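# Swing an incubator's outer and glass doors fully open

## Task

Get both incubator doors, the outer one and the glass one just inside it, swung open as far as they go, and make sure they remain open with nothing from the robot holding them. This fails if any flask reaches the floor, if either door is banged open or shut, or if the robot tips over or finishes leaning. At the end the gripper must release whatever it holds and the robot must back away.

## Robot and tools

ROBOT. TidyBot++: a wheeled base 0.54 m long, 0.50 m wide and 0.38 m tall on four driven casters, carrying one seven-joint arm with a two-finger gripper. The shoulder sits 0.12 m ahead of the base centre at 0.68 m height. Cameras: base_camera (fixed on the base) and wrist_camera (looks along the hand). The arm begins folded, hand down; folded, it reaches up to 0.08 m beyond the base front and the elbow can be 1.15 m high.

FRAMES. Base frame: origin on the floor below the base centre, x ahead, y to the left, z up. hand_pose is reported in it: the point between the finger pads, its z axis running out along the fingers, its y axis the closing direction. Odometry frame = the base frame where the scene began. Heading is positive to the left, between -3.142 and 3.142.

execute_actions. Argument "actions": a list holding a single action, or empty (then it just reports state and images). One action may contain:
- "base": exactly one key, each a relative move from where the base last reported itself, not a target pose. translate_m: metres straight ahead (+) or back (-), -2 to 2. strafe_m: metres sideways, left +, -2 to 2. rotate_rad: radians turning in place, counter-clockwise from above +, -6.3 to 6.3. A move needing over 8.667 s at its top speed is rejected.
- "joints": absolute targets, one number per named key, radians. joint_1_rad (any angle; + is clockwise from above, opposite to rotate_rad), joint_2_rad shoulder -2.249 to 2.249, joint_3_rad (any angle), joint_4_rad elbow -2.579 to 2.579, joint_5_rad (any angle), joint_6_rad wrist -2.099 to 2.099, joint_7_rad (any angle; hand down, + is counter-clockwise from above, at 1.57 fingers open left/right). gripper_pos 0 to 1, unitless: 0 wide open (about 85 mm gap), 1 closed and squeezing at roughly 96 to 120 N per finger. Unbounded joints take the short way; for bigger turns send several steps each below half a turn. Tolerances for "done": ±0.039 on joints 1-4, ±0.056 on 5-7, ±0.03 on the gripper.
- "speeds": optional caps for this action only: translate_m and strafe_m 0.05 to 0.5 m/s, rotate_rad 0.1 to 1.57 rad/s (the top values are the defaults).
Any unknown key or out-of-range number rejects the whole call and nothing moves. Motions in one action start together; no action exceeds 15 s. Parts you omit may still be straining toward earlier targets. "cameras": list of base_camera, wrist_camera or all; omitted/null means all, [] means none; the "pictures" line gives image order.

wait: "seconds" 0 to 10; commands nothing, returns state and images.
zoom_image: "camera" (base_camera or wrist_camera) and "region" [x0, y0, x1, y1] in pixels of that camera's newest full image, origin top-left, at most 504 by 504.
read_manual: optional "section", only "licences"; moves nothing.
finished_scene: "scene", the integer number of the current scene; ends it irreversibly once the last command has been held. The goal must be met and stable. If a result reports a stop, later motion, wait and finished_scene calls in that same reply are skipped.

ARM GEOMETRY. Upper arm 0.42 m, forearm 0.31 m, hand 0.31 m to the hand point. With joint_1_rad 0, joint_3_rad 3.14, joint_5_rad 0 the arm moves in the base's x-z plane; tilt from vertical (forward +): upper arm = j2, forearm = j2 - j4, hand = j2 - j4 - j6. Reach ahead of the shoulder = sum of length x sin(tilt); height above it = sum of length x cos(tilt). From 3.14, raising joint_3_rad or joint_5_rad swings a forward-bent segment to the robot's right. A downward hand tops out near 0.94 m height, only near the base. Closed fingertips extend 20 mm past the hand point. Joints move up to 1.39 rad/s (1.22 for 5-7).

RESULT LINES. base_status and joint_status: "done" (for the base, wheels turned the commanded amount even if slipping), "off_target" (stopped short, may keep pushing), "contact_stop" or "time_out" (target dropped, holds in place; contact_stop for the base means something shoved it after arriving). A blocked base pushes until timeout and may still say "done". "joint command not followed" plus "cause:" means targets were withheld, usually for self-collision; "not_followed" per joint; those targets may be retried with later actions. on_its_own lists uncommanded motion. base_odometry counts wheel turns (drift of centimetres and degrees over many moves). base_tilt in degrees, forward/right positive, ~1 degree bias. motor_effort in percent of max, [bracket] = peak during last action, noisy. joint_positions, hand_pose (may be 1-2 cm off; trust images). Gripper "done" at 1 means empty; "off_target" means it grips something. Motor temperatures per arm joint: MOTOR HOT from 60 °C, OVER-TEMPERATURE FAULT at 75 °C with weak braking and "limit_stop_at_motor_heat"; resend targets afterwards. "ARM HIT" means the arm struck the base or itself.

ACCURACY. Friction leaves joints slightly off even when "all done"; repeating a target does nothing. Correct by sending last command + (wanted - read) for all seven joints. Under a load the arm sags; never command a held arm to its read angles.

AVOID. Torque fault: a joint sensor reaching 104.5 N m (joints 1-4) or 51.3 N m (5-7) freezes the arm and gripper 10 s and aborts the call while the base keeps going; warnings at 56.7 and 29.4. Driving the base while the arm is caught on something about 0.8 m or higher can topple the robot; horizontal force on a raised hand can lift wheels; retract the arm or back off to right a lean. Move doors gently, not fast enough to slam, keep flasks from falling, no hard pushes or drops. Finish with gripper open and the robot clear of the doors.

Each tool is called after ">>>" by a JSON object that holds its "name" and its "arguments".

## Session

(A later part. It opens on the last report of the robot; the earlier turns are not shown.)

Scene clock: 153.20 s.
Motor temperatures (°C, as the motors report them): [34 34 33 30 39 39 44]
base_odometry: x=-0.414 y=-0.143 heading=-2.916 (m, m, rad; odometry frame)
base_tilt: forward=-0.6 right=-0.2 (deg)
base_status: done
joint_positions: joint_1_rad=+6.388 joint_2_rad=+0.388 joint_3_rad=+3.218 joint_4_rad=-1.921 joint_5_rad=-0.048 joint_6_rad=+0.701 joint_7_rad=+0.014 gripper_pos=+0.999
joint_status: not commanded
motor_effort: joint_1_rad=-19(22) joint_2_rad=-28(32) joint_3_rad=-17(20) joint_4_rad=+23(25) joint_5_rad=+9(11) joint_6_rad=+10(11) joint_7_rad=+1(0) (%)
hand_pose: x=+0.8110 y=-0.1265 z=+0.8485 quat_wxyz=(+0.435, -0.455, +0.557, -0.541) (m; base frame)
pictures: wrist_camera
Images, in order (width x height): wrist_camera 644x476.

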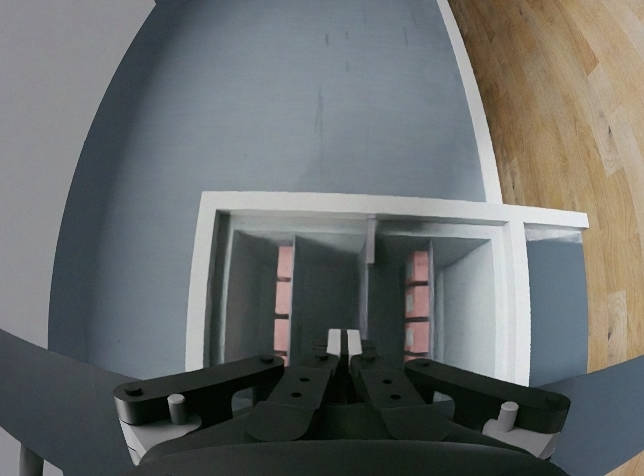

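>>> {"name": "execute_actions", "arguments": {"actions": [{"base":{"translate_m":-0.03},"speeds":{"translate_m":0.05}}], "cameras": []}}

>>> {"name": "execute_actions", "arguments": {"actions": [{"base":{"strafe_m":0.07},"speeds":{"strafe_m":0.05}}], "cameras": []}}

>>> {"name": "execute_actions", "arguments": {"actions": [{"base":{"translate_m":-0.03},"speeds":{"translate_m":0.05}}], "cameras": []}}

>>> {"name": "execute_actions", "arguments": {"actions": [{"base":{"strafe_m":0.08},"speeds":{"strafe_m":0.05}}], "cameras": ["wrist_camera"]}}

Scene clock: 162.63 s.
Motor temperatures (°C, as the motors report them): [34 34 34 30 39 39 44]
base_odometry: x=-0.384 y=-0.137 heading=-2.916 (m, m, rad; odometry frame)
base_tilt: forward=-0.6 right=-0.2 (deg)
base_status: done
joint_positions: joint_1_rad=+6.333 joint_2_rad=+0.386 joint_3_rad=+3.200 joint_4_rad=-1.923 joint_5_rad=-0.046 joint_6_rad=+0.701 joint_7_rad=+0.014 gripper_pos=+0.999
joint_status: not commanded
motor_effort: joint_1_rad=-8(19) joint_2_rad=-29(33) joint_3_rad=-8(18) joint_4_rad=+19(24) joint_5_rad=+4(10) joint_6_rad=+8(12) joint_7_rad=+1(1) (%)
hand_pose: x=+0.8171 y=-0.0768 z=+0.8484 quat_wxyz=(+0.456, -0.474, +0.542, -0.523) (m; base frame)
pictures: none
No camera images: the call's "cameras" was empty. Leave "cameras" out to get every camera's image.

Scene clock: 164.50 s.
Motor temperatures (°C, as the motors report them): [34 34 34 30 39 39 44]
base_odometry: x=-0.368 y=-0.205 heading=-2.916 (m, m, rad; odometry frame)
base_tilt: forward=-0.5 right=-0.2 (deg)
base_status: done
joint_positions: joint_1_rad=+6.389 joint_2_rad=+0.382 joint_3_rad=+3.219 joint_4_rad=-1.929 joint_5_rad=-0.048 joint_6_rad=+0.701 joint_7_rad=+0.014 gripper_pos=+0.999
joint_status: not commanded
motor_effort: joint_1_rad=-20(22) joint_2_rad=-27(30) joint_3_rad=-18(20) joint_4_rad=+24(25) joint_5_rad=+10(11) joint_6_rad=+10(11) joint_7_rad=+1(1) (%)
hand_pose: x=+0.8078 y=-0.1275 z=+0.8485 quat_wxyz=(+0.434, -0.455, +0.558, -0.541) (m; base frame)
pictures: none
No camera images: the call's "cameras" was empty. Leave "cameras" out to get every camera's image.

Scene clock: 165.60 s.
Motor temperatures (°C, as the motors report them): [34 34 34 30 39 39 44]
base_odometry: x=-0.339 y=-0.198 heading=-2.917 (m, m, rad; odometry frame)
base_tilt: forward=-0.6 right=-0.3 (deg)
base_status: done
joint_positions: joint_1_rad=+6.328 joint_2_rad=+0.380 joint_3_rad=+3.195 joint_4_rad=-1.931 joint_5_rad=-0.043 joint_6_rad=+0.701 joint_7_rad=+0.014 gripper_pos=+0.999
joint_status: not commanded
motor_effort: joint_1_rad=-7(19) joint_2_rad=-31(34) joint_3_rad=-7(19) joint_4_rad=+21(24) joint_5_rad=+4(10) joint_6_rad=+10(12) joint_7_rad=+1(1) (%)
hand_pose: x=+0.8153 y=-0.0699 z=+0.8485 quat_wxyz=(+0.459, -0.478, +0.539, -0.520) (m; base frame)
pictures: none
No camera images: the call's "cameras" was empty. Leave "cameras" out to get every camera's image.

Scene clock: 167.67 s.
Motor temperatures (°C, as the motors report them): [34 34 34 30 39 39 44]
base_odometry: x=-0.321 y=-0.276 heading=-2.917 (m, m, rad; odometry frame)
base_tilt: forward=-0.6 right=-0.2 (deg)
base_status: done
joint_positions: joint_1_rad=+6.386 joint_2_rad=+0.373 joint_3_rad=+3.216 joint_4_rad=-1.941 joint_5_rad=-0.047 joint_6_rad=+0.701 joint_7_rad=+0.014 gripper_pos=+0.999
joint_status: not commanded
motor_effort: joint_1_rad=-20(21) joint_2_rad=-25(30) joint_3_rad=-17(20) joint_4_rad=+26(27) joint_5_rad=+9(11) joint_6_rad=+10(12) joint_7_rad=+1(1) (%)
hand_pose: x=+0.8045 y=-0.1225 z=+0.8483 quat_wxyz=(+0.436, -0.457, +0.558, -0.538) (m; base frame)
pictures: wrist_camera
Images, in order (width x height): wrist_camera 644x476.

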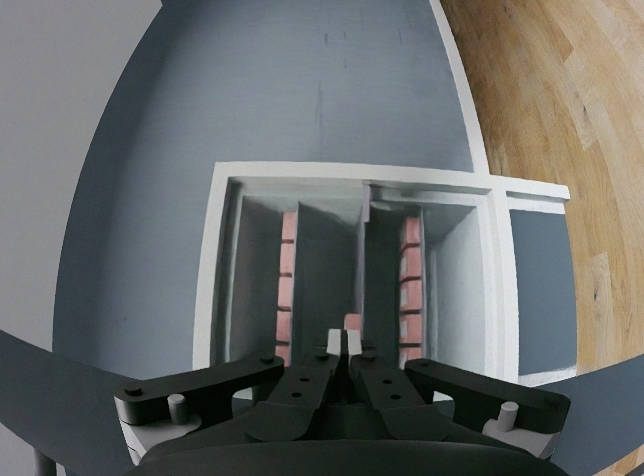

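>>> {"name": "execute_actions", "arguments": {"actions": [{"base":{"translate_m":-0.045},"speeds":{"translate_m":0.05}}], "cameras": []}}

>>> {"name": "execute_actions", "arguments": {"actions": [{"base":{"strafe_m":0.08},"speeds":{"strafe_m":0.05}}], "cameras": ["wrist_camera"]}}

Scene clock: 173.10 s.
Motor temperatures (°C, as the motors report them): [34 34 34 30 39 39 44]
base_odometry: x=-0.277 y=-0.266 heading=-2.917 (m, m, rad; odometry frame)
base_tilt: forward=-0.5 right=-0.3 (deg)
base_status: done
joint_positions: joint_1_rad=+6.286 joint_2_rad=+0.386 joint_3_rad=+3.160 joint_4_rad=-1.922 joint_5_rad=-0.021 joint_6_rad=+0.701 joint_7_rad=+0.014 gripper_pos=+0.999
joint_status: not commanded
motor_effort: joint_1_rad=+2(18) joint_2_rad=-33(37) joint_3_rad=-1(17) joint_4_rad=+16(25) joint_5_rad=+0(9) joint_6_rad=+9(12) joint_7_rad=+0(1) (%)
hand_pose: x=+0.8213 y=-0.0158 z=+0.8491 quat_wxyz=(+0.481, -0.502, +0.516, -0.500) (m; base frame)
pictures: none
No camera images: the call's "cameras" was empty. Leave "cameras" out to get every camera's image.

Scene clock: 175.17 s.
Motor temperatures (°C, as the motors report them): [34 34 34 30 39 39 44]
base_odometry: x=-0.259 y=-0.344 heading=-2.917 (m, m, rad; odometry frame)
base_tilt: forward=-0.5 right=-0.3 (deg)
base_status: done
joint_positions: joint_1_rad=+6.287 joint_2_rad=+0.386 joint_3_rad=+3.160 joint_4_rad=-1.922 joint_5_rad=-0.021 joint_6_rad=+0.701 joint_7_rad=+0.014 gripper_pos=+0.999
joint_status: not commanded
motor_effort: joint_1_rad=+1(5) joint_2_rad=-33(34) joint_3_rad=-1(5) joint_4_rad=+15(16) joint_5_rad=+1(3) joint_6_rad=+9(9) joint_7_rad=+1(1) (%)
hand_pose: x=+0.8213 y=-0.0162 z=+0.8491 quat_wxyz=(+0.481, -0.501, +0.516, -0.501) (m; base frame)
pictures: wrist_camera
Images, in order (width x height): wrist_camera 644x476.

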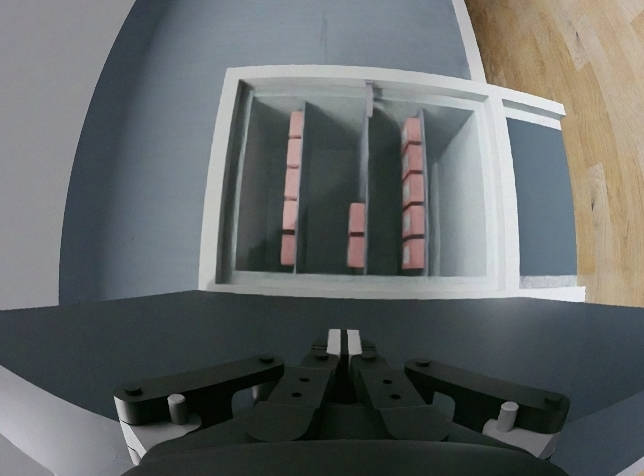

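>>> {"name": "execute_actions", "arguments": {"actions": [{"base":{"translate_m":0.12},"speeds":{"translate_m":0.1}}], "cameras": []}}

>>> {"name": "execute_actions", "arguments": {"actions": [{"base":{"strafe_m":0.2},"speeds":{"strafe_m":0.05}}], "cameras": ["wrist_camera"]}}

Scene clock: 185.77 s.
Motor temperatures (°C, as the motors report them): [34 34 34 31 39 39 44]
base_odometry: x=-0.372 y=-0.371 heading=-2.918 (m, m, rad; odometry frame)
base_tilt: forward=-0.6 right=-0.3 (deg)
base_status: translate_m time_out (by the wheels' count: +0.117 of +0.120)
joint_positions: joint_1_rad=+6.312 joint_2_rad=+0.288 joint_3_rad=+3.160 joint_4_rad=-2.055 joint_5_rad=-0.018 joint_6_rad=+0.703 joint_7_rad=+0.014 gripper_pos=+0.999
joint_status: not commanded
motor_effort: joint_1_rad=-6(9) joint_2_rad=-8(35) joint_3_rad=-6(7) joint_4_rad=+43(46) joint_5_rad=+1(2) joint_6_rad=+11(12) joint_7_rad=+1(0) (%)
hand_pose: x=+0.7736 y=-0.0319 z=+0.8437 quat_wxyz=(+0.466, -0.503, +0.531, -0.497) (m; base frame)
pictures: none
No camera images: the call's "cameras" was empty. Leave "cameras" out to get every camera's image.

not run: a stop came earlier in this reply.

>>> {"name": "execute_actions", "arguments": {"actions": [{"base":{"translate_m":-0.13},"speeds":{"translate_m":0.08}}], "cameras": ["wrist_camera"]}}

>>> {"name": "execute_actions", "arguments": {"actions": [{"joints":{"joint_7_rad":1.57}}], "cameras": ["wrist_camera"]}}

Scene clock: 192.17 s.
Motor temperatures (°C, as the motors report them): [34 34 34 31 39 39 44]
base_odometry: x=-0.245 y=-0.342 heading=-2.918 (m, m, rad; odometry frame)
base_tilt: forward=-0.5 right=-0.2 (deg)
base_status: done
joint_positions: joint_1_rad=+6.293 joint_2_rad=+0.395 joint_3_rad=+3.160 joint_4_rad=-1.910 joint_5_rad=-0.018 joint_6_rad=+0.703 joint_7_rad=+0.014 gripper_pos=+0.999
joint_status: not commanded
motor_effort: joint_1_rad=+0(6) joint_2_rad=-33(35) joint_3_rad=-1(5) joint_4_rad=+14(41) joint_5_rad=+0(1) joint_6_rad=+9(11) joint_7_rad=+0(0) (%)
hand_pose: x=+0.8254 y=-0.0195 z=+0.8500 quat_wxyz=(+0.481, -0.500, +0.515, -0.503) (m; base frame)
pictures: wrist_camera
Images, in order (width x height): wrist_camera 644x476.

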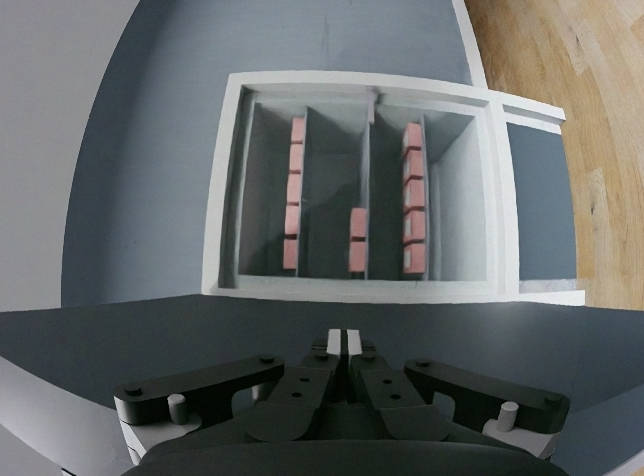

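Scene clock: 193.93 s.
Motor temperatures (°C, as the motors report them): [34 34 34 31 39 39 44]
base_odometry: x=-0.245 y=-0.342 heading=-2.918 (m, m, rad; odometry frame)
base_tilt: forward=-0.6 right=-0.2 (deg)
base_status: not commanded
joint_positions: joint_1_rad=+6.291 joint_2_rad=+0.395 joint_3_rad=+3.160 joint_4_rad=-1.910 joint_5_rad=-0.018 joint_6_rad=+0.703 joint_7_rad=+1.556 gripper_pos=+0.999
joint_status: all done
motor_effort: joint_1_rad=+1(2) joint_2_rad=-33(34) joint_3_rad=+0(4) joint_4_rad=+15(16) joint_5_rad=+0(2) joint_6_rad=+9(10) joint_7_rad=+1(1) (%)
hand_pose: x=+0.8254 y=-0.0186 z=+0.8500 quat_wxyz=(-0.005, -0.718, +0.021, -0.696) (m; base frame)
pictures: wrist_camera
Images, in order (width x height): wrist_camera 644x476.

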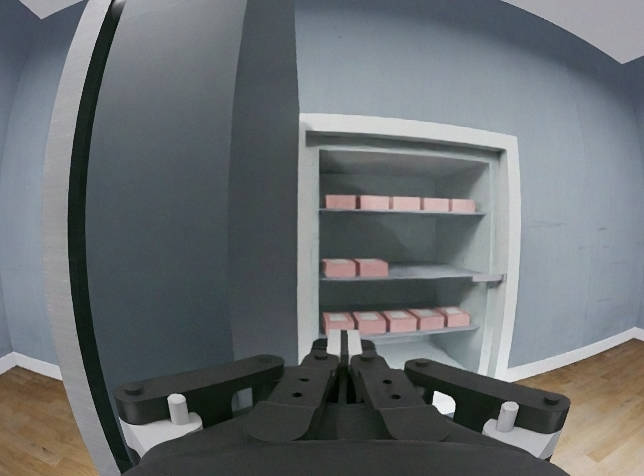

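>>> {"name": "execute_actions", "arguments": {"actions": [{"base":{"strafe_m":-0.07},"joints":{"joint_7_rad":0},"speeds":{"strafe_m":0.1}}], "cameras": []}}

>>> {"name": "execute_actions", "arguments": {"actions": [{"base":{"translate_m":0.14},"speeds":{"translate_m":0.08}}], "cameras": []}}

>>> {"name": "execute_actions", "arguments": {"actions": [{"base":{"strafe_m":0.2},"speeds":{"strafe_m":0.05}}], "cameras": ["wrist_camera"]}}

Scene clock: 203.10 s.
Motor temperatures (°C, as the motors report them): [34 34 34 31 39 39 44]
base_odometry: x=-0.261 y=-0.274 heading=-2.919 (m, m, rad; odometry frame)
base_tilt: forward=-0.5 right=-0.2 (deg)
base_status: done
joint_positions: joint_1_rad=+6.286 joint_2_rad=+0.395 joint_3_rad=+3.158 joint_4_rad=-1.910 joint_5_rad=-0.018 joint_6_rad=+0.703 joint_7_rad=+0.014 gripper_pos=+0.999
joint_status: all done
motor_effort: joint_1_rad=+1(4) joint_2_rad=-33(35) joint_3_rad=-1(3) joint_4_rad=+16(16) joint_5_rad=+0(1) joint_6_rad=+9(9) joint_7_rad=+1(1) (%)
hand_pose: x=+0.8255 y=-0.0138 z=+0.8500 quat_wxyz=(+0.483, -0.502, +0.514, -0.501) (m; base frame)
pictures: none
No camera images: the call's "cameras" was empty. Leave "cameras" out to get every camera's image.

Scene clock: 205.37 s.
Motor temperatures (°C, as the motors report them): [34 34 34 31 39 39 44]
base_odometry: x=-0.398 y=-0.305 heading=-2.919 (m, m, rad; odometry frame)
base_tilt: forward=-0.5 right=-0.3 (deg)
base_status: done
joint_positions: joint_1_rad=+6.286 joint_2_rad=+0.396 joint_3_rad=+3.158 joint_4_rad=-1.910 joint_5_rad=-0.018 joint_6_rad=+0.703 joint_7_rad=+0.014 gripper_pos=+0.999
joint_status: not commanded
motor_effort: joint_1_rad=+1(0) joint_2_rad=-33(37) joint_3_rad=-1(1) joint_4_rad=+16(16) joint_5_rad=+0(1) joint_6_rad=+9(10) joint_7_rad=+1(0) (%)
hand_pose: x=+0.8256 y=-0.0138 z=+0.8495 quat_wxyz=(+0.483, -0.502, +0.514, -0.501) (m; base frame)
pictures: none
No camera images: the call's "cameras" was empty. Leave "cameras" out to get every camera's image.

Scene clock: 209.83 s.
Motor temperatures (°C, as the motors report them): [34 34 34 31 39 39 44]
base_odometry: x=-0.354 y=-0.500 heading=-2.919 (m, m, rad; odometry frame)
base_tilt: forward=-0.5 right=-0.3 (deg)
base_status: done
joint_positions: joint_1_rad=+6.286 joint_2_rad=+0.396 joint_3_rad=+3.158 joint_4_rad=-1.910 joint_5_rad=-0.018 joint_6_rad=+0.703 joint_7_rad=+0.014 gripper_pos=+0.999
joint_status: not commanded
motor_effort: joint_1_rad=+1(4) joint_2_rad=-33(34) joint_3_rad=-1(4) joint_4_rad=+16(16) joint_5_rad=+1(1) joint_6_rad=+9(9) joint_7_rad=+1(0) (%)
hand_pose: x=+0.8256 y=-0.0136 z=+0.8495 quat_wxyz=(+0.483, -0.502, +0.514, -0.501) (m; base frame)
pictures: wrist_camera
Images, in order (width x height): wrist_camera 644x476.

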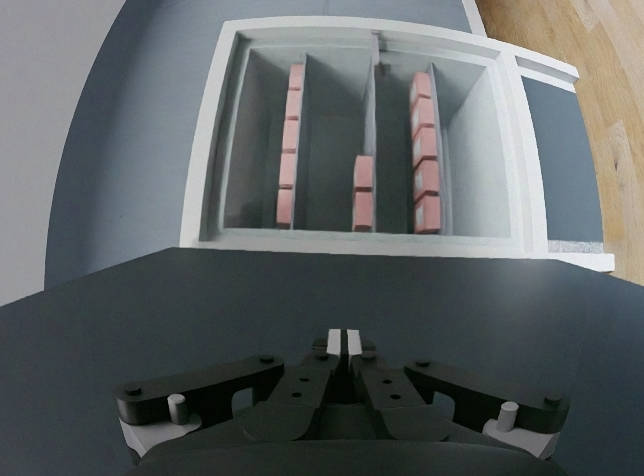

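Continue until resistance.

>>> {"name": "execute_actions", "arguments": {"actions": [{"base":{"strafe_m":0.15},"speeds":{"strafe_m":0.05}}], "cameras": []}}

Scene clock: 215.60 s.
Motor temperatures (°C, as the motors report them): [34 34 34 31 39 39 44]
base_odometry: x=-0.321 y=-0.646 heading=-2.920 (m, m, rad; odometry frame)
base_tilt: forward=-0.5 right=-0.2 (deg)
base_status: done
joint_positions: joint_1_rad=+6.369 joint_2_rad=+0.396 joint_3_rad=+3.201 joint_4_rad=-1.908 joint_5_rad=-0.024 joint_6_rad=+0.703 joint_7_rad=+0.014 gripper_pos=+0.999
joint_status: not commanded
motor_effort: joint_1_rad=-15(18) joint_2_rad=-35(37) joint_3_rad=-14(17) joint_4_rad=+14(18) joint_5_rad=+6(7) joint_6_rad=+9(10) joint_7_rad=+1(0) (%)
hand_pose: x=+0.8196 y=-0.0988 z=+0.8503 quat_wxyz=(+0.447, -0.471, +0.541, -0.534) (m; base frame)
pictures: none
No camera images: the call's "cameras" was empty. Leave "cameras" out to get every camera's image.

>>> {"name": "execute_actions", "arguments": {"actions": [{"base":{"strafe_m":-0.2},"speeds":{"strafe_m":0.1}}], "cameras": []}}

>>> {"name": "execute_actions", "arguments": {"actions": [{"base":{"strafe_m":-0.46},"joints":{"joint_7_rad":1.57,"gripper_pos":0,"joint_2_rad":0.965,"joint_4_rad":-1.19,"joint_6_rad":0.58,"joint_1_rad":0,"joint_3_rad":3.14,"joint_5_rad":0},"speeds":{"strafe_m":0.3}}]}}

Scene clock: 226.97 s.
Motor temperatures (°C, as the motors report them): [34 34 34 31 39 39 44]
base_odometry: x=-0.365 y=-0.451 heading=-2.919 (m, m, rad; odometry frame)
base_tilt: forward=-0.5 right=-0.2 (deg)
base_status: done
joint_positions: joint_1_rad=+6.286 joint_2_rad=+0.395 joint_3_rad=+3.159 joint_4_rad=-1.910 joint_5_rad=-0.021 joint_6_rad=+0.703 joint_7_rad=+0.014 gripper_pos=+0.999
joint_status: not commanded
motor_effort: joint_1_rad=+1(16) joint_2_rad=-34(35) joint_3_rad=-1(15) joint_4_rad=+15(19) joint_5_rad=+0(6) joint_6_rad=+9(11) joint_7_rad=+0(1) (%)
hand_pose: x=+0.8255 y=-0.0153 z=+0.8500 quat_wxyz=(+0.483, -0.501, +0.515, -0.501) (m; base frame)
pictures: none
No camera images: the call's "cameras" was empty. Leave "cameras" out to get every camera's image.

Scene clock: 229.60 s.
Motor temperatures (°C, as the motors report them): [34 34 34 31 39 39 44]
base_odometry: x=-0.467 y=-0.002 heading=-2.919 (m, m, rad; odometry frame)
base_tilt: forward=-0.5 right=-0.2 (deg)
base_status: done
joint_positions: joint_1_rad=+6.287 joint_2_rad=+0.960 joint_3_rad=+3.157 joint_4_rad=-1.214 joint_5_rad=-0.020 joint_6_rad=+0.620 joint_7_rad=+1.540 gripper_pos=+0.000
joint_status: all done
motor_effort: joint_1_rad=+1(2) joint_2_rad=-52(54) joint_3_rad=+0(2) joint_4_rad=+17(18) joint_5_rad=+0(1) joint_6_rad=+9(9) joint_7_rad=+0(1) (%)
hand_pose: x=+1.0338 y=-0.0129 z=+0.7499 quat_wxyz=(+0.004, -0.701, +0.021, -0.713) (m; base frame)
pictures: base_camera, wrist_camera
Images, in order (width x height): base_camera 644x364, wrist_camera 644x476.

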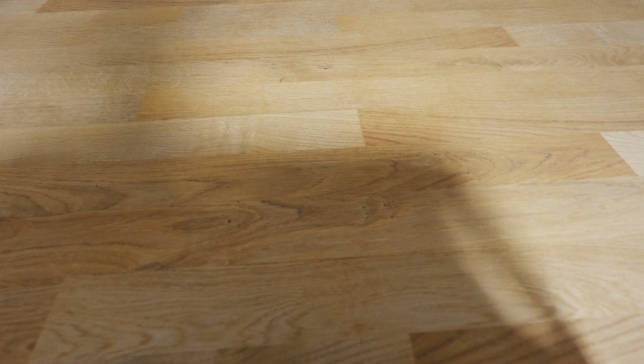

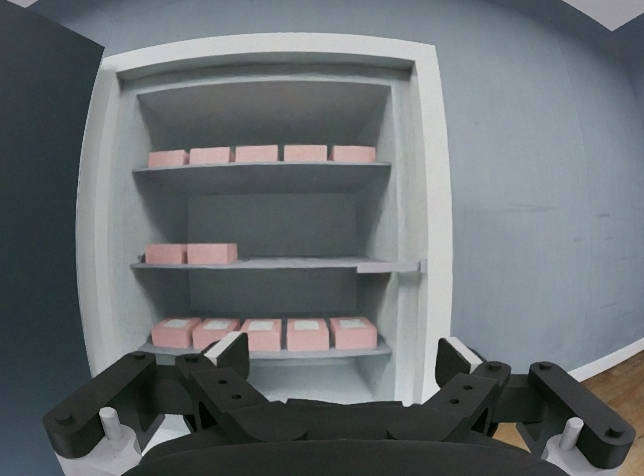

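>>> {"name": "execute_actions", "arguments": {"actions": [{"base":{"rotate_rad":0.08}}], "cameras": []}}

>>> {"name": "execute_actions", "arguments": {"actions": [{"base":{"strafe_m":-0.2}}]}}

Scene clock: 238.00 s.
Motor temperatures (°C, as the motors report them): [34 34 34 31 39 39 44]
base_odometry: x=-0.467 y=-0.002 heading=-2.839 (m, m, rad; odometry frame)
base_tilt: forward=-0.5 right=-0.3 (deg)
base_status: done
joint_positions: joint_1_rad=+6.281 joint_2_rad=+0.961 joint_3_rad=+3.149 joint_4_rad=-1.213 joint_5_rad=-0.018 joint_6_rad=+0.620 joint_7_rad=+1.540 gripper_pos=+0.000
joint_status: not commanded
motor_effort: joint_1_rad=+0(4) joint_2_rad=-51(55) joint_3_rad=-1(3) joint_4_rad=+17(18) joint_5_rad=+1(1) joint_6_rad=+9(9) joint_7_rad=+0(1) (%)
hand_pose: x=+1.0340 y=-0.0036 z=+0.7498 quat_wxyz=(+0.010, -0.701, +0.019, -0.713) (m; base frame)
pictures: none
No camera images: the call's "cameras" was empty. Leave "cameras" out to get every camera's image.

Scene clock: 239.83 s.
Motor temperatures (°C, as the motors report them): [34 34 34 31 39 39 44]
base_odometry: x=-0.527 y=+0.189 heading=-2.838 (m, m, rad; odometry frame)
base_tilt: forward=-0.5 right=-0.2 (deg)
base_status: done
joint_positions: joint_1_rad=+6.290 joint_2_rad=+0.961 joint_3_rad=+3.149 joint_4_rad=-1.213 joint_5_rad=-0.018 joint_6_rad=+0.620 joint_7_rad=+1.540 gripper_pos=+0.000
joint_status: not commanded
motor_effort: joint_1_rad=+1(3) joint_2_rad=-51(52) joint_3_rad=-1(4) joint_4_rad=+17(16) joint_5_rad=+0(1) joint_6_rad=+8(9) joint_7_rad=+0(0) (%)
hand_pose: x=+1.0340 y=-0.0115 z=+0.7498 quat_wxyz=(+0.007, -0.701, +0.022, -0.713) (m; base frame)
pictures: base_camera, wrist_camera
Images, in order (width x height): base_camera 644x364, wrist_camera 644x476.

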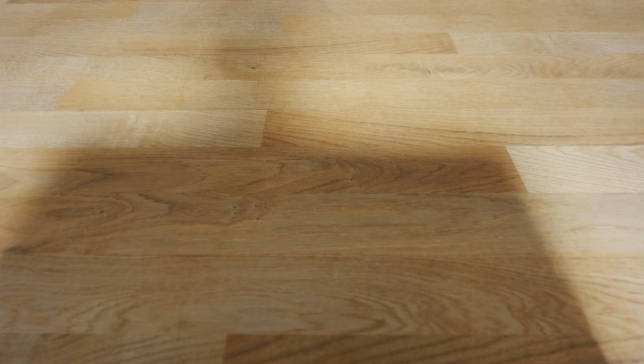

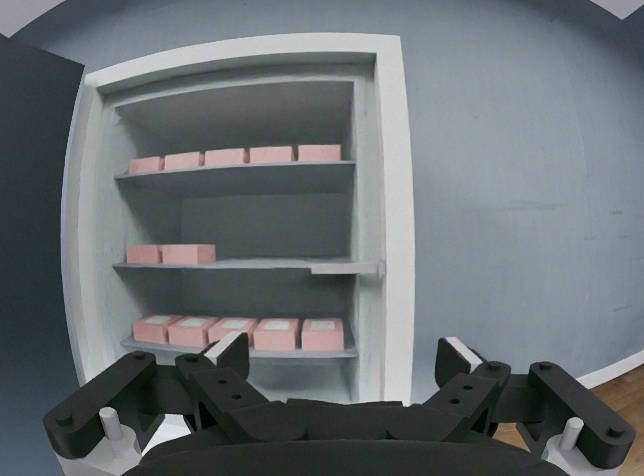

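>>> {"name": "execute_actions", "arguments": {"actions": [{"base":{"strafe_m":-0.02},"joints":{"joint_7_rad":3.12},"speeds":{"strafe_m":0.1}}], "cameras": []}}

>>> {"name": "execute_actions", "arguments": {"actions": [{"base":{"translate_m":0.17},"speeds":{"translate_m":0.12}}], "cameras": ["wrist_camera"]}}

Scene clock: 252.40 s.
Motor temperatures (°C, as the motors report them): [34 34 34 31 39 39 44]
base_odometry: x=-0.534 y=+0.208 heading=-2.837 (m, m, rad; odometry frame)
base_tilt: forward=-0.5 right=-0.2 (deg)
base_status: done
joint_positions: joint_1_rad=+6.288 joint_2_rad=+0.961 joint_3_rad=+3.149 joint_4_rad=-1.213 joint_5_rad=-0.018 joint_6_rad=+0.620 joint_7_rad=+3.106 gripper_pos=+0.000
joint_status: all done
motor_effort: joint_1_rad=+1(6) joint_2_rad=-52(53) joint_3_rad=-1(3) joint_4_rad=+16(17) joint_5_rad=+0(1) joint_6_rad=+9(9) joint_7_rad=+0(0) (%)
hand_pose: x=+1.0340 y=-0.0102 z=+0.7499 quat_wxyz=(-0.498, -0.511, -0.480, -0.510) (m; base frame)
pictures: none
No camera images: the call's "cameras" was empty. Leave "cameras" out to get every camera's image.

Scene clock: 254.43 s.
Motor temperatures (°C, as the motors report them): [34 34 34 31 39 39 44]
base_odometry: x=-0.696 y=+0.157 heading=-2.837 (m, m, rad; odometry frame)
base_tilt: forward=-0.5 right=-0.2 (deg)
base_status: done
joint_positions: joint_1_rad=+6.288 joint_2_rad=+0.961 joint_3_rad=+3.149 joint_4_rad=-1.211 joint_5_rad=-0.018 joint_6_rad=+0.619 joint_7_rad=+3.106 gripper_pos=+0.000
joint_status: not commanded
motor_effort: joint_1_rad=+1(4) joint_2_rad=-52(54) joint_3_rad=-1(1) joint_4_rad=+17(18) joint_5_rad=+0(0) joint_6_rad=+9(9) joint_7_rad=+1(0) (%)
hand_pose: x=+1.0344 y=-0.0098 z=+0.7508 quat_wxyz=(-0.498, -0.511, -0.479, -0.511) (m; base frame)
pictures: wrist_camera
Images, in order (width x height): wrist_camera 644x476.

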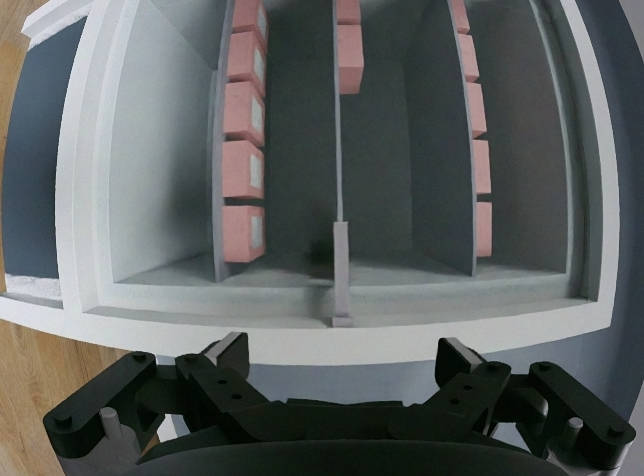

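>>> {"name": "execute_actions", "arguments": {"actions": [{"base":{"strafe_m":0.035},"speeds":{"strafe_m":0.1}}], "cameras": []}}

>>> {"name": "execute_actions", "arguments": {"actions": [{"base":{"translate_m":0.12},"speeds":{"translate_m":0.08}}], "cameras": ["wrist_camera"]}}

Scene clock: 264.07 s.
Motor temperatures (°C, as the motors report them): [34 34 34 31 39 39 44]
base_odometry: x=-0.686 y=+0.124 heading=-2.837 (m, m, rad; odometry frame)
base_tilt: forward=-0.5 right=-0.3 (deg)
base_status: done
joint_positions: joint_1_rad=+6.280 joint_2_rad=+0.961 joint_3_rad=+3.149 joint_4_rad=-1.211 joint_5_rad=-0.018 joint_6_rad=+0.619 joint_7_rad=+3.106 gripper_pos=+0.000
joint_status: not commanded
motor_effort: joint_1_rad=+1(4) joint_2_rad=-51(53) joint_3_rad=-1(3) joint_4_rad=+17(17) joint_5_rad=+0(1) joint_6_rad=+9(9) joint_7_rad=+0(0) (%)
hand_pose: x=+1.0344 y=-0.0024 z=+0.7509 quat_wxyz=(-0.496, -0.509, -0.481, -0.513) (m; base frame)
pictures: none
No camera images: the call's "cameras" was empty. Leave "cameras" out to get every camera's image.

Scene clock: 266.10 s.
Motor temperatures (°C, as the motors report them): [34 34 34 31 39 39 44]
base_odometry: x=-0.800 y=+0.087 heading=-2.837 (m, m, rad; odometry frame)
base_tilt: forward=-0.5 right=-0.3 (deg)
base_status: done
joint_positions: joint_1_rad=+6.280 joint_2_rad=+0.961 joint_3_rad=+3.149 joint_4_rad=-1.210 joint_5_rad=-0.018 joint_6_rad=+0.618 joint_7_rad=+3.106 gripper_pos=+0.000
joint_status: not commanded
motor_effort: joint_1_rad=+1(0) joint_2_rad=-52(54) joint_3_rad=-1(2) joint_4_rad=+17(18) joint_5_rad=+0(0) joint_6_rad=+9(9) joint_7_rad=+0(0) (%)
hand_pose: x=+1.0346 y=-0.0024 z=+0.7511 quat_wxyz=(-0.496, -0.509, -0.481, -0.513) (m; base frame)
pictures: wrist_camera
Images, in order (width x height): wrist_camera 644x476.

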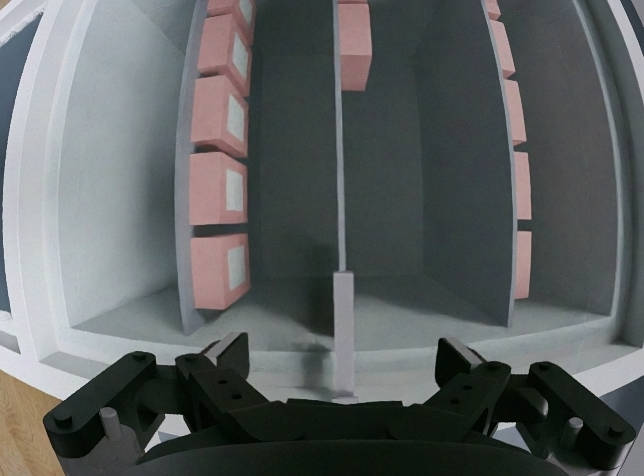

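>>> {"name": "execute_actions", "arguments": {"actions": [{"base":{"translate_m":0.085},"speeds":{"translate_m":0.05}}], "cameras": ["wrist_camera"]}}

Scene clock: 272.63 s.
Motor temperatures (°C, as the motors report them): [34 34 33 31 39 39 44]
base_odometry: x=-0.881 y=+0.061 heading=-2.836 (m, m, rad; odometry frame)
base_tilt: forward=-0.5 right=-0.2 (deg)
base_status: done
joint_positions: joint_1_rad=+6.280 joint_2_rad=+0.961 joint_3_rad=+3.149 joint_4_rad=-1.210 joint_5_rad=-0.018 joint_6_rad=+0.618 joint_7_rad=+3.106 gripper_pos=+0.000
joint_status: not commanded
motor_effort: joint_1_rad=+1(5) joint_2_rad=-52(54) joint_3_rad=-2(2) joint_4_rad=+17(17) joint_5_rad=+0(0) joint_6_rad=+9(10) joint_7_rad=+0(1) (%)
hand_pose: x=+1.0347 y=-0.0026 z=+0.7512 quat_wxyz=(-0.496, -0.509, -0.481, -0.513) (m; base frame)
pictures: wrist_camera
Images, in order (width x height): wrist_camera 644x476.

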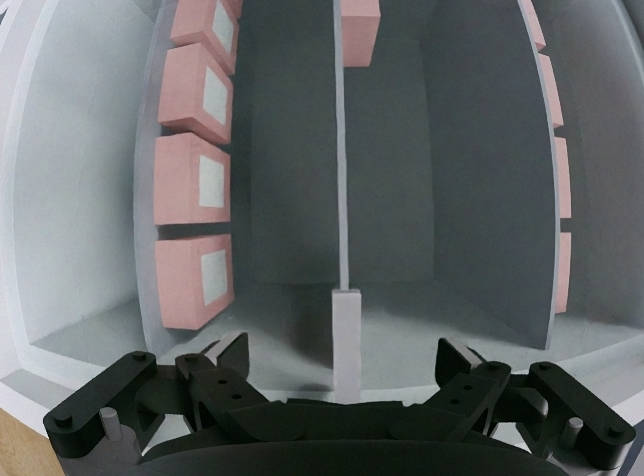

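>>> {"name": "execute_actions", "arguments": {"actions": [{"base":{"translate_m":0.06},"speeds":{"translate_m":0.05}}], "cameras": ["wrist_camera"]}}

Scene clock: 278.57 s.
Motor temperatures (°C, as the motors report them): [34 34 33 31 39 39 44]
base_odometry: x=-0.939 y=+0.043 heading=-2.836 (m, m, rad; odometry frame)
base_tilt: forward=-0.5 right=-0.3 (deg)
base_status: done
joint_positions: joint_1_rad=+6.280 joint_2_rad=+0.961 joint_3_rad=+3.149 joint_4_rad=-1.209 joint_5_rad=-0.018 joint_6_rad=+0.618 joint_7_rad=+3.106 gripper_pos=+0.000
joint_status: not commanded
motor_effort: joint_1_rad=+1(4) joint_2_rad=-53(54) joint_3_rad=-2(3) joint_4_rad=+17(18) joint_5_rad=+0(0) joint_6_rad=+9(9) joint_7_rad=+0(0) (%)
hand_pose: x=+1.0347 y=-0.0029 z=+0.7513 quat_wxyz=(-0.496, -0.509, -0.481, -0.513) (m; base frame)
pictures: wrist_camera
Images, in order (width x height): wrist_camera 644x476.

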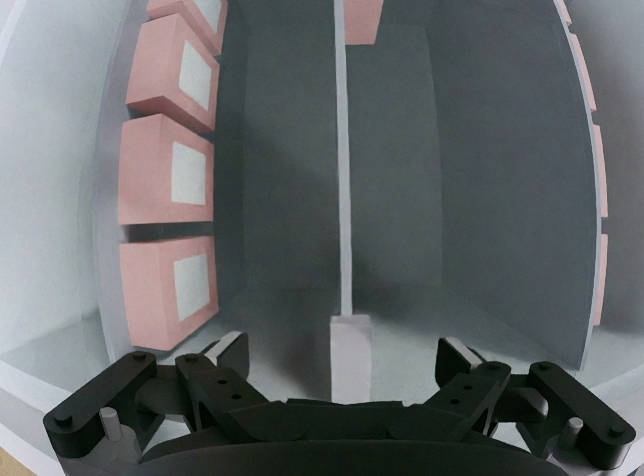

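>>> {"name": "execute_actions", "arguments": {"actions": [{"base":{"translate_m":0.018},"speeds":{"translate_m":0.05}}], "cameras": []}}

>>> {"name": "execute_actions", "arguments": {"actions": [{"joints":{"gripper_pos":1}}], "cameras": ["wrist_camera"]}}

>>> {"name": "execute_actions", "arguments": {"actions": [{"joints":{"joint_7_rad":2.75}}], "cameras": ["wrist_camera"]}}

Scene clock: 301.17 s.
Motor temperatures (°C, as the motors report them): [34 35 33 31 39 39 44]
base_odometry: x=-0.955 y=+0.038 heading=-2.835 (m, m, rad; odometry frame)
base_tilt: forward=-0.6 right=-0.3 (deg)
base_status: done
joint_positions: joint_1_rad=+6.280 joint_2_rad=+0.951 joint_3_rad=+3.149 joint_4_rad=-1.215 joint_5_rad=-0.018 joint_6_rad=+0.612 joint_7_rad=+3.106 gripper_pos=+0.000
joint_status: not commanded
motor_effort: joint_1_rad=+0(5) joint_2_rad=-45(53) joint_3_rad=-1(3) joint_4_rad=+24(29) joint_5_rad=+0(1) joint_6_rad=+11(11) joint_7_rad=+0(0) (%)
hand_pose: x=+1.0330 y=-0.0029 z=+0.7548 quat_wxyz=(-0.496, -0.510, -0.482, -0.512) (m; base frame)
pictures: none
No camera images: the call's "cameras" was empty. Leave "cameras" out to get every camera's image.

Scene clock: 302.27 s.
Motor temperatures (°C, as the motors report them): [34 35 33 31 39 39 44]
base_odometry: x=-0.955 y=+0.038 heading=-2.835 (m, m, rad; odometry frame)
base_tilt: forward=-0.6 right=-0.3 (deg)
base_status: not commanded
joint_positions: joint_1_rad=+6.281 joint_2_rad=+0.915 joint_3_rad=+3.149 joint_4_rad=-1.266 joint_5_rad=-0.018 joint_6_rad=+0.605 joint_7_rad=+3.106 gripper_pos=+0.843
joint_status: gripper_pos off_target (ended at +0.843, target +1.000)
motor_effort: joint_1_rad=+3(5) joint_2_rad=-43(50) joint_3_rad=+1(2) joint_4_rad=+32(35) joint_5_rad=+1(2) joint_6_rad=+7(12) joint_7_rad=+2(2) (%)
hand_pose: x=+1.0214 y=-0.0036 z=+0.7562 quat_wxyz=(-0.491, -0.516, -0.487, -0.506) (m; base frame)
pictures: wrist_camera
Images, in order (width x height): wrist_camera 644x476.

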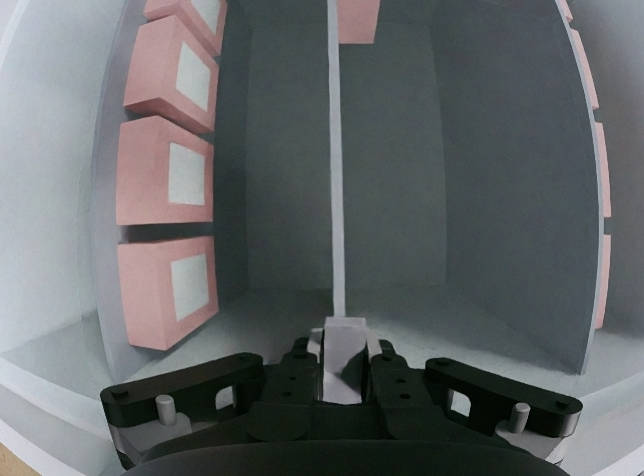

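Scene clock: 303.07 s.
Motor temperatures (°C, as the motors report them): [34 35 33 31 39 39 44]
base_odometry: x=-0.955 y=+0.038 heading=-2.835 (m, m, rad; odometry frame)
base_tilt: forward=-0.6 right=-0.3 (deg)
base_status: not commanded
joint_positions: joint_1_rad=+6.286 joint_2_rad=+0.905 joint_3_rad=+3.149 joint_4_rad=-1.263 joint_5_rad=-0.006 joint_6_rad=+0.605 joint_7_rad=+2.785 gripper_pos=+0.843
joint_status: all done
motor_effort: joint_1_rad=-2(1) joint_2_rad=-37(41) joint_3_rad=-4(4) joint_4_rad=+26(31) joint_5_rad=-2(2) joint_6_rad=+8(8) joint_7_rad=-3(3) (%)
hand_pose: x=+1.0212 y=-0.0056 z=+0.7668 quat_wxyz=(-0.408, -0.581, -0.399, -0.581) (m; base frame)
pictures: wrist_camera
Images, in order (width x height): wrist_camera 644x476.

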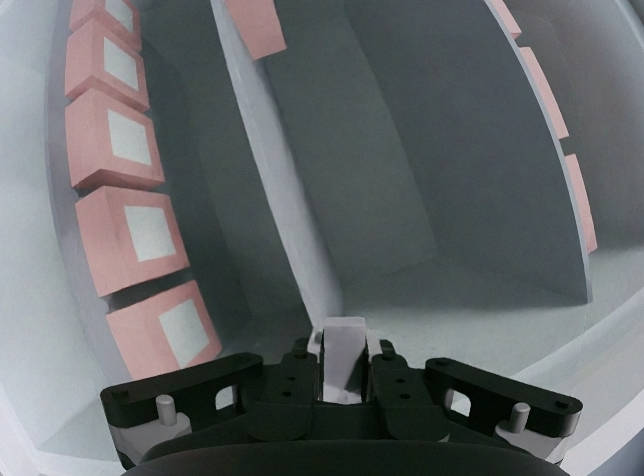

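Turning. Relieve the forward press and continue.

>>> {"name": "execute_actions", "arguments": {"actions": [{"base":{"translate_m":-0.025},"joints":{"joint_1_rad":0.02,"joint_2_rad":0.93,"joint_7_rad":2.35},"speeds":{"translate_m":0.05}}], "cameras": []}}

>>> {"name": "execute_actions", "arguments": {"actions": [{"joints":{"joint_1_rad":0.04,"joint_2_rad":0.92,"joint_7_rad":1.95}}], "cameras": []}}

>>> {"name": "execute_actions", "arguments": {"actions": [{"joints":{"joint_1_rad":0.05,"joint_7_rad":1.55}}], "cameras": ["wrist_camera"]}}

Scene clock: 310.23 s.
Motor temperatures (°C, as the motors report them): [34 35 33 31 39 39 44]
base_odometry: x=-0.931 y=+0.045 heading=-2.835 (m, m, rad; odometry frame)
base_tilt: forward=-0.5 right=-0.3 (deg)
base_status: done
joint_positions: joint_1_rad=+6.295 joint_2_rad=+0.926 joint_3_rad=+3.149 joint_4_rad=-1.204 joint_5_rad=-0.006 joint_6_rad=+0.604 joint_7_rad=+2.371 gripper_pos=+0.844
joint_status: all done
motor_effort: joint_1_rad=+1(3) joint_2_rad=-49(52) joint_3_rad=-3(4) joint_4_rad=+16(25) joint_5_rad=+0(2) joint_6_rad=+9(12) joint_7_rad=-1(3) (%)
hand_pose: x=+1.0326 y=-0.0138 z=+0.7820 quat_wxyz=(-0.288, -0.639, -0.263, -0.663) (m; base frame)
pictures: none
No camera images: the call's "cameras" was empty. Leave "cameras" out to get every camera's image.

Scene clock: 311.03 s.
Motor temperatures (°C, as the motors report them): [34 35 33 31 39 39 44]
base_odometry: x=-0.931 y=+0.045 heading=-2.835 (m, m, rad; odometry frame)
base_tilt: forward=-0.5 right=-0.2 (deg)
base_status: not commanded
joint_positions: joint_1_rad=+6.309 joint_2_rad=+0.916 joint_3_rad=+3.149 joint_4_rad=-1.204 joint_5_rad=-0.006 joint_6_rad=+0.604 joint_7_rad=+1.973 gripper_pos=+0.844
joint_status: all done
motor_effort: joint_1_rad=+1(2) joint_2_rad=-47(49) joint_3_rad=-2(1) joint_4_rad=+16(16) joint_5_rad=-2(2) joint_6_rad=+9(9) joint_7_rad=-1(1) (%)
hand_pose: x=+1.0315 y=-0.0267 z=+0.7908 quat_wxyz=(-0.157, -0.676, -0.126, -0.709) (m; base frame)
pictures: none
No camera images: the call's "cameras" was empty. Leave "cameras" out to get every camera's image.

Scene clock: 311.87 s.
Motor temperatures (°C, as the motors report them): [34 35 33 31 39 39 44]
base_odometry: x=-0.931 y=+0.045 heading=-2.835 (m, m, rad; odometry frame)
base_tilt: forward=-0.5 right=-0.3 (deg)
base_status: not commanded
joint_positions: joint_1_rad=+6.326 joint_2_rad=+0.913 joint_3_rad=+3.149 joint_4_rad=-1.204 joint_5_rad=-0.006 joint_6_rad=+0.604 joint_7_rad=+1.573 gripper_pos=+0.844
joint_status: all done
motor_effort: joint_1_rad=-1(0) joint_2_rad=-47(47) joint_3_rad=-2(2) joint_4_rad=+15(16) joint_5_rad=-1(2) joint_6_rad=+8(9) joint_7_rad=-2(1) (%)
hand_pose: x=+1.0305 y=-0.0420 z=+0.7940 quat_wxyz=(-0.019, -0.686, +0.016, -0.727) (m; base frame)
pictures: wrist_camera
Images, in order (width x height): wrist_camera 644x476.

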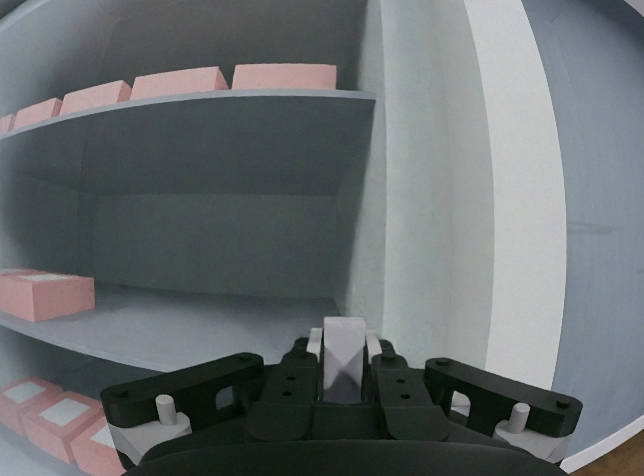

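The full pull sequence, extended a bit further.

>>> {"name": "execute_actions", "arguments": {"actions": [{"base":{"translate_m":-0.14},"speeds":{"translate_m":0.05}}], "cameras": ["wrist_camera"]}}

>>> {"name": "execute_actions", "arguments": {"actions": [{"base":{"strafe_m":0.04},"speeds":{"strafe_m":0.05}}], "cameras": []}}

>>> {"name": "execute_actions", "arguments": {"actions": [{"base":{"translate_m":-0.08},"speeds":{"translate_m":0.05}}], "cameras": []}}

>>> {"name": "execute_actions", "arguments": {"actions": [{"base":{"strafe_m":0.07},"speeds":{"strafe_m":0.05}}], "cameras": []}}

>>> {"name": "execute_actions", "arguments": {"actions": [{"base":{"translate_m":-0.06},"speeds":{"translate_m":0.05}}], "cameras": []}}

>>> {"name": "execute_actions", "arguments": {"actions": [{"base":{"strafe_m":0.07},"speeds":{"strafe_m":0.05}}], "cameras": []}}

>>> {"name": "execute_actions", "arguments": {"actions": [{"base":{"translate_m":-0.04},"speeds":{"translate_m":0.05}}]}}

Scene clock: 325.53 s.
Motor temperatures (°C, as the motors report them): [34 35 33 31 39 39 44]
base_odometry: x=-0.797 y=+0.087 heading=-2.835 (m, m, rad; odometry frame)
base_tilt: forward=-0.5 right=-0.3 (deg)
base_status: done
joint_positions: joint_1_rad=+6.301 joint_2_rad=+0.914 joint_3_rad=+3.145 joint_4_rad=-1.201 joint_5_rad=-0.006 joint_6_rad=+0.604 joint_7_rad=+1.573 gripper_pos=+0.844
joint_status: not commanded
motor_effort: joint_1_rad=+7(10) joint_2_rad=-52(55) joint_3_rad=+1(3) joint_4_rad=+16(19) joint_5_rad=-1(2) joint_6_rad=+10(11) joint_7_rad=+0(0) (%)
hand_pose: x=+1.0317 y=-0.0178 z=+0.7941 quat_wxyz=(-0.009, -0.686, +0.008, -0.728) (m; base frame)
pictures: wrist_camera
Images, in order (width x height): wrist_camera 644x476.

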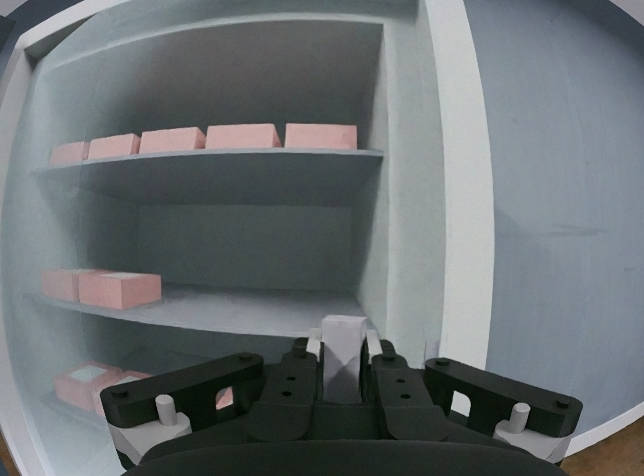

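Scene clock: 326.77 s.
Motor temperatures (°C, as the motors report them): [34 35 33 31 39 39 44]
base_odometry: x=-0.785 y=+0.049 heading=-2.835 (m, m, rad; odometry frame)
base_tilt: forward=-0.5 right=-0.3 (deg)
base_status: done
joint_positions: joint_1_rad=+6.348 joint_2_rad=+0.915 joint_3_rad=+3.145 joint_4_rad=-1.201 joint_5_rad=-0.006 joint_6_rad=+0.604 joint_7_rad=+1.573 gripper_pos=+0.844
joint_status: not commanded
motor_effort: joint_1_rad=-2(6) joint_2_rad=-50(53) joint_3_rad=-3(5) joint_4_rad=+16(18) joint_5_rad=+1(2) joint_6_rad=+8(11) joint_7_rad=+0(1) (%)
hand_pose: x=+1.0300 y=-0.0605 z=+0.7940 quat_wxyz=(-0.026, -0.685, +0.024, -0.727) (m; base frame)
pictures: none
No camera images: the call's "cameras" was empty. Leave "cameras" out to get every camera's image.

Scene clock: 328.83 s.
Motor temperatures (°C, as the motors report them): [34 35 33 31 39 39 44]
base_odometry: x=-0.708 y=+0.073 heading=-2.835 (m, m, rad; odometry frame)
base_tilt: forward=-0.5 right=-0.3 (deg)
base_status: done
joint_positions: joint_1_rad=+6.312 joint_2_rad=+0.916 joint_3_rad=+3.145 joint_4_rad=-1.199 joint_5_rad=-0.006 joint_6_rad=+0.604 joint_7_rad=+1.573 gripper_pos=+0.844
joint_status: not commanded
motor_effort: joint_1_rad=+7(8) joint_2_rad=-50(54) joint_3_rad=+1(3) joint_4_rad=+15(19) joint_5_rad=+0(2) joint_6_rad=+8(11) joint_7_rad=+0(0) (%)
hand_pose: x=+1.0320 y=-0.0271 z=+0.7939 quat_wxyz=(-0.012, -0.686, +0.011, -0.728) (m; base frame)
pictures: none
No camera images: the call's "cameras" was empty. Leave "cameras" out to get every camera's image.

Scene clock: 330.67 s.
Motor temperatures (°C, as the motors report them): [34 35 33 31 39 39 44]
base_odometry: x=-0.687 y=+0.007 heading=-2.835 (m, m, rad; odometry frame)
base_tilt: forward=-0.5 right=-0.3 (deg)
base_status: done
joint_positions: joint_1_rad=+6.385 joint_2_rad=+0.916 joint_3_rad=+3.150 joint_4_rad=-1.199 joint_5_rad=-0.006 joint_6_rad=+0.604 joint_7_rad=+1.573 gripper_pos=+0.844
joint_status: not commanded
motor_effort: joint_1_rad=-9(12) joint_2_rad=-50(54) joint_3_rad=-7(9) joint_4_rad=+17(18) joint_5_rad=+3(4) joint_6_rad=+9(11) joint_7_rad=+0(0) (%)
hand_pose: x=+1.0274 y=-0.0962 z=+0.7940 quat_wxyz=(-0.041, -0.685, +0.036, -0.727) (m; base frame)
pictures: none
No camera images: the call's "cameras" was empty. Leave "cameras" out to get every camera's image.

Scene clock: 332.33 s.
Motor temperatures (°C, as the motors report them): [34 35 33 31 39 39 44]
base_odometry: x=-0.629 y=+0.025 heading=-2.835 (m, m, rad; odometry frame)
base_tilt: forward=-0.5 right=-0.3 (deg)
base_status: done
joint_positions: joint_1_rad=+6.343 joint_2_rad=+0.917 joint_3_rad=+3.150 joint_4_rad=-1.198 joint_5_rad=-0.006 joint_6_rad=+0.604 joint_7_rad=+1.573 gripper_pos=+0.844
joint_status: not commanded
motor_effort: joint_1_rad=-1(8) joint_2_rad=-51(53) joint_3_rad=-3(7) joint_4_rad=+16(19) joint_5_rad=+1(4) joint_6_rad=+8(10) joint_7_rad=+0(0) (%)
hand_pose: x=+1.0309 y=-0.0580 z=+0.7940 quat_wxyz=(-0.026, -0.685, +0.022, -0.728) (m; base frame)
pictures: none
No camera images: the call's "cameras" was empty. Leave "cameras" out to get every camera's image.

Scene clock: 334.17 s.
Motor temperatures (°C, as the motors report them): [34 35 33 31 39 39 44]
base_odometry: x=-0.608 y=-0.042 heading=-2.835 (m, m, rad; odometry frame)
base_tilt: forward=-0.5 right=-0.2 (deg)
base_status: done
joint_positions: joint_1_rad=+6.406 joint_2_rad=+0.917 joint_3_rad=+3.162 joint_4_rad=-1.198 joint_5_rad=-0.009 joint_6_rad=+0.604 joint_7_rad=+1.573 gripper_pos=+0.844
joint_status: not commanded
motor_effort: joint_1_rad=-13(15) joint_2_rad=-49(51) joint_3_rad=-9(10) joint_4_rad=+17(19) joint_5_rad=+4(5) joint_6_rad=+8(10) joint_7_rad=-1(1) (%)
hand_pose: x=+1.0247 y=-0.1217 z=+0.7939 quat_wxyz=(-0.055, -0.684, +0.044, -0.726) (m; base frame)
pictures: none
No camera images: the call's "cameras" was empty. Leave "cameras" out to get every camera's image.

Scene clock: 335.43 s.
Motor temperatures (°C, as the motors report them): [34 35 33 31 39 39 44]
base_odometry: x=-0.569 y=-0.030 heading=-2.835 (m, m, rad; odometry frame)
base_tilt: forward=-0.5 right=-0.3 (deg)
base_status: done
joint_positions: joint_1_rad=+6.369 joint_2_rad=+0.917 joint_3_rad=+3.162 joint_4_rad=-1.197 joint_5_rad=-0.009 joint_6_rad=+0.604 joint_7_rad=+1.573 gripper_pos=+0.844
joint_status: not commanded
motor_effort: joint_1_rad=-6(12) joint_2_rad=-51(53) joint_3_rad=-5(9) joint_4_rad=+18(20) joint_5_rad=+3(4) joint_6_rad=+9(11) joint_7_rad=+0(0) (%)
hand_pose: x=+1.0287 y=-0.0880 z=+0.7940 quat_wxyz=(-0.041, -0.684, +0.031, -0.727) (m; base frame)
pictures: base_camera, wrist_camera
Images, in order (width x height): base_camera 644x364, wrist_camera 644x476.

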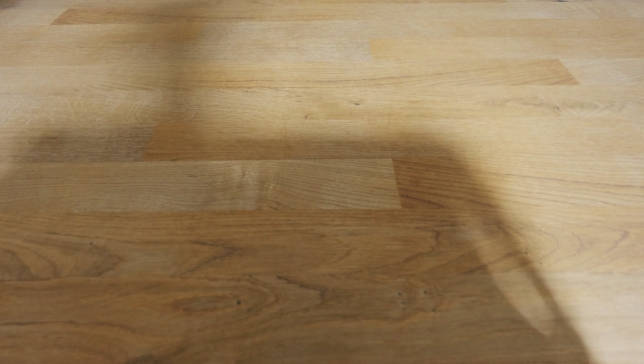

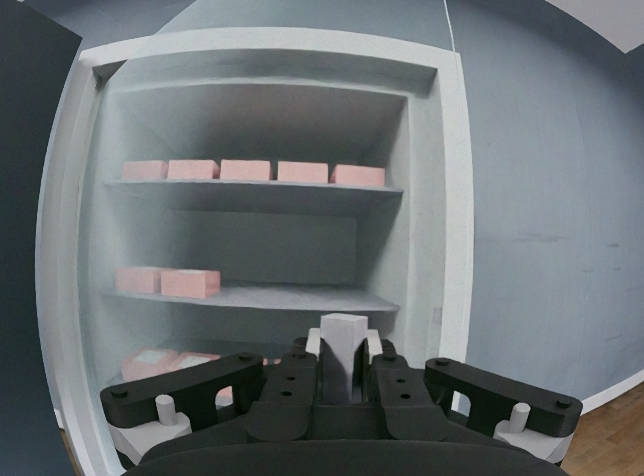

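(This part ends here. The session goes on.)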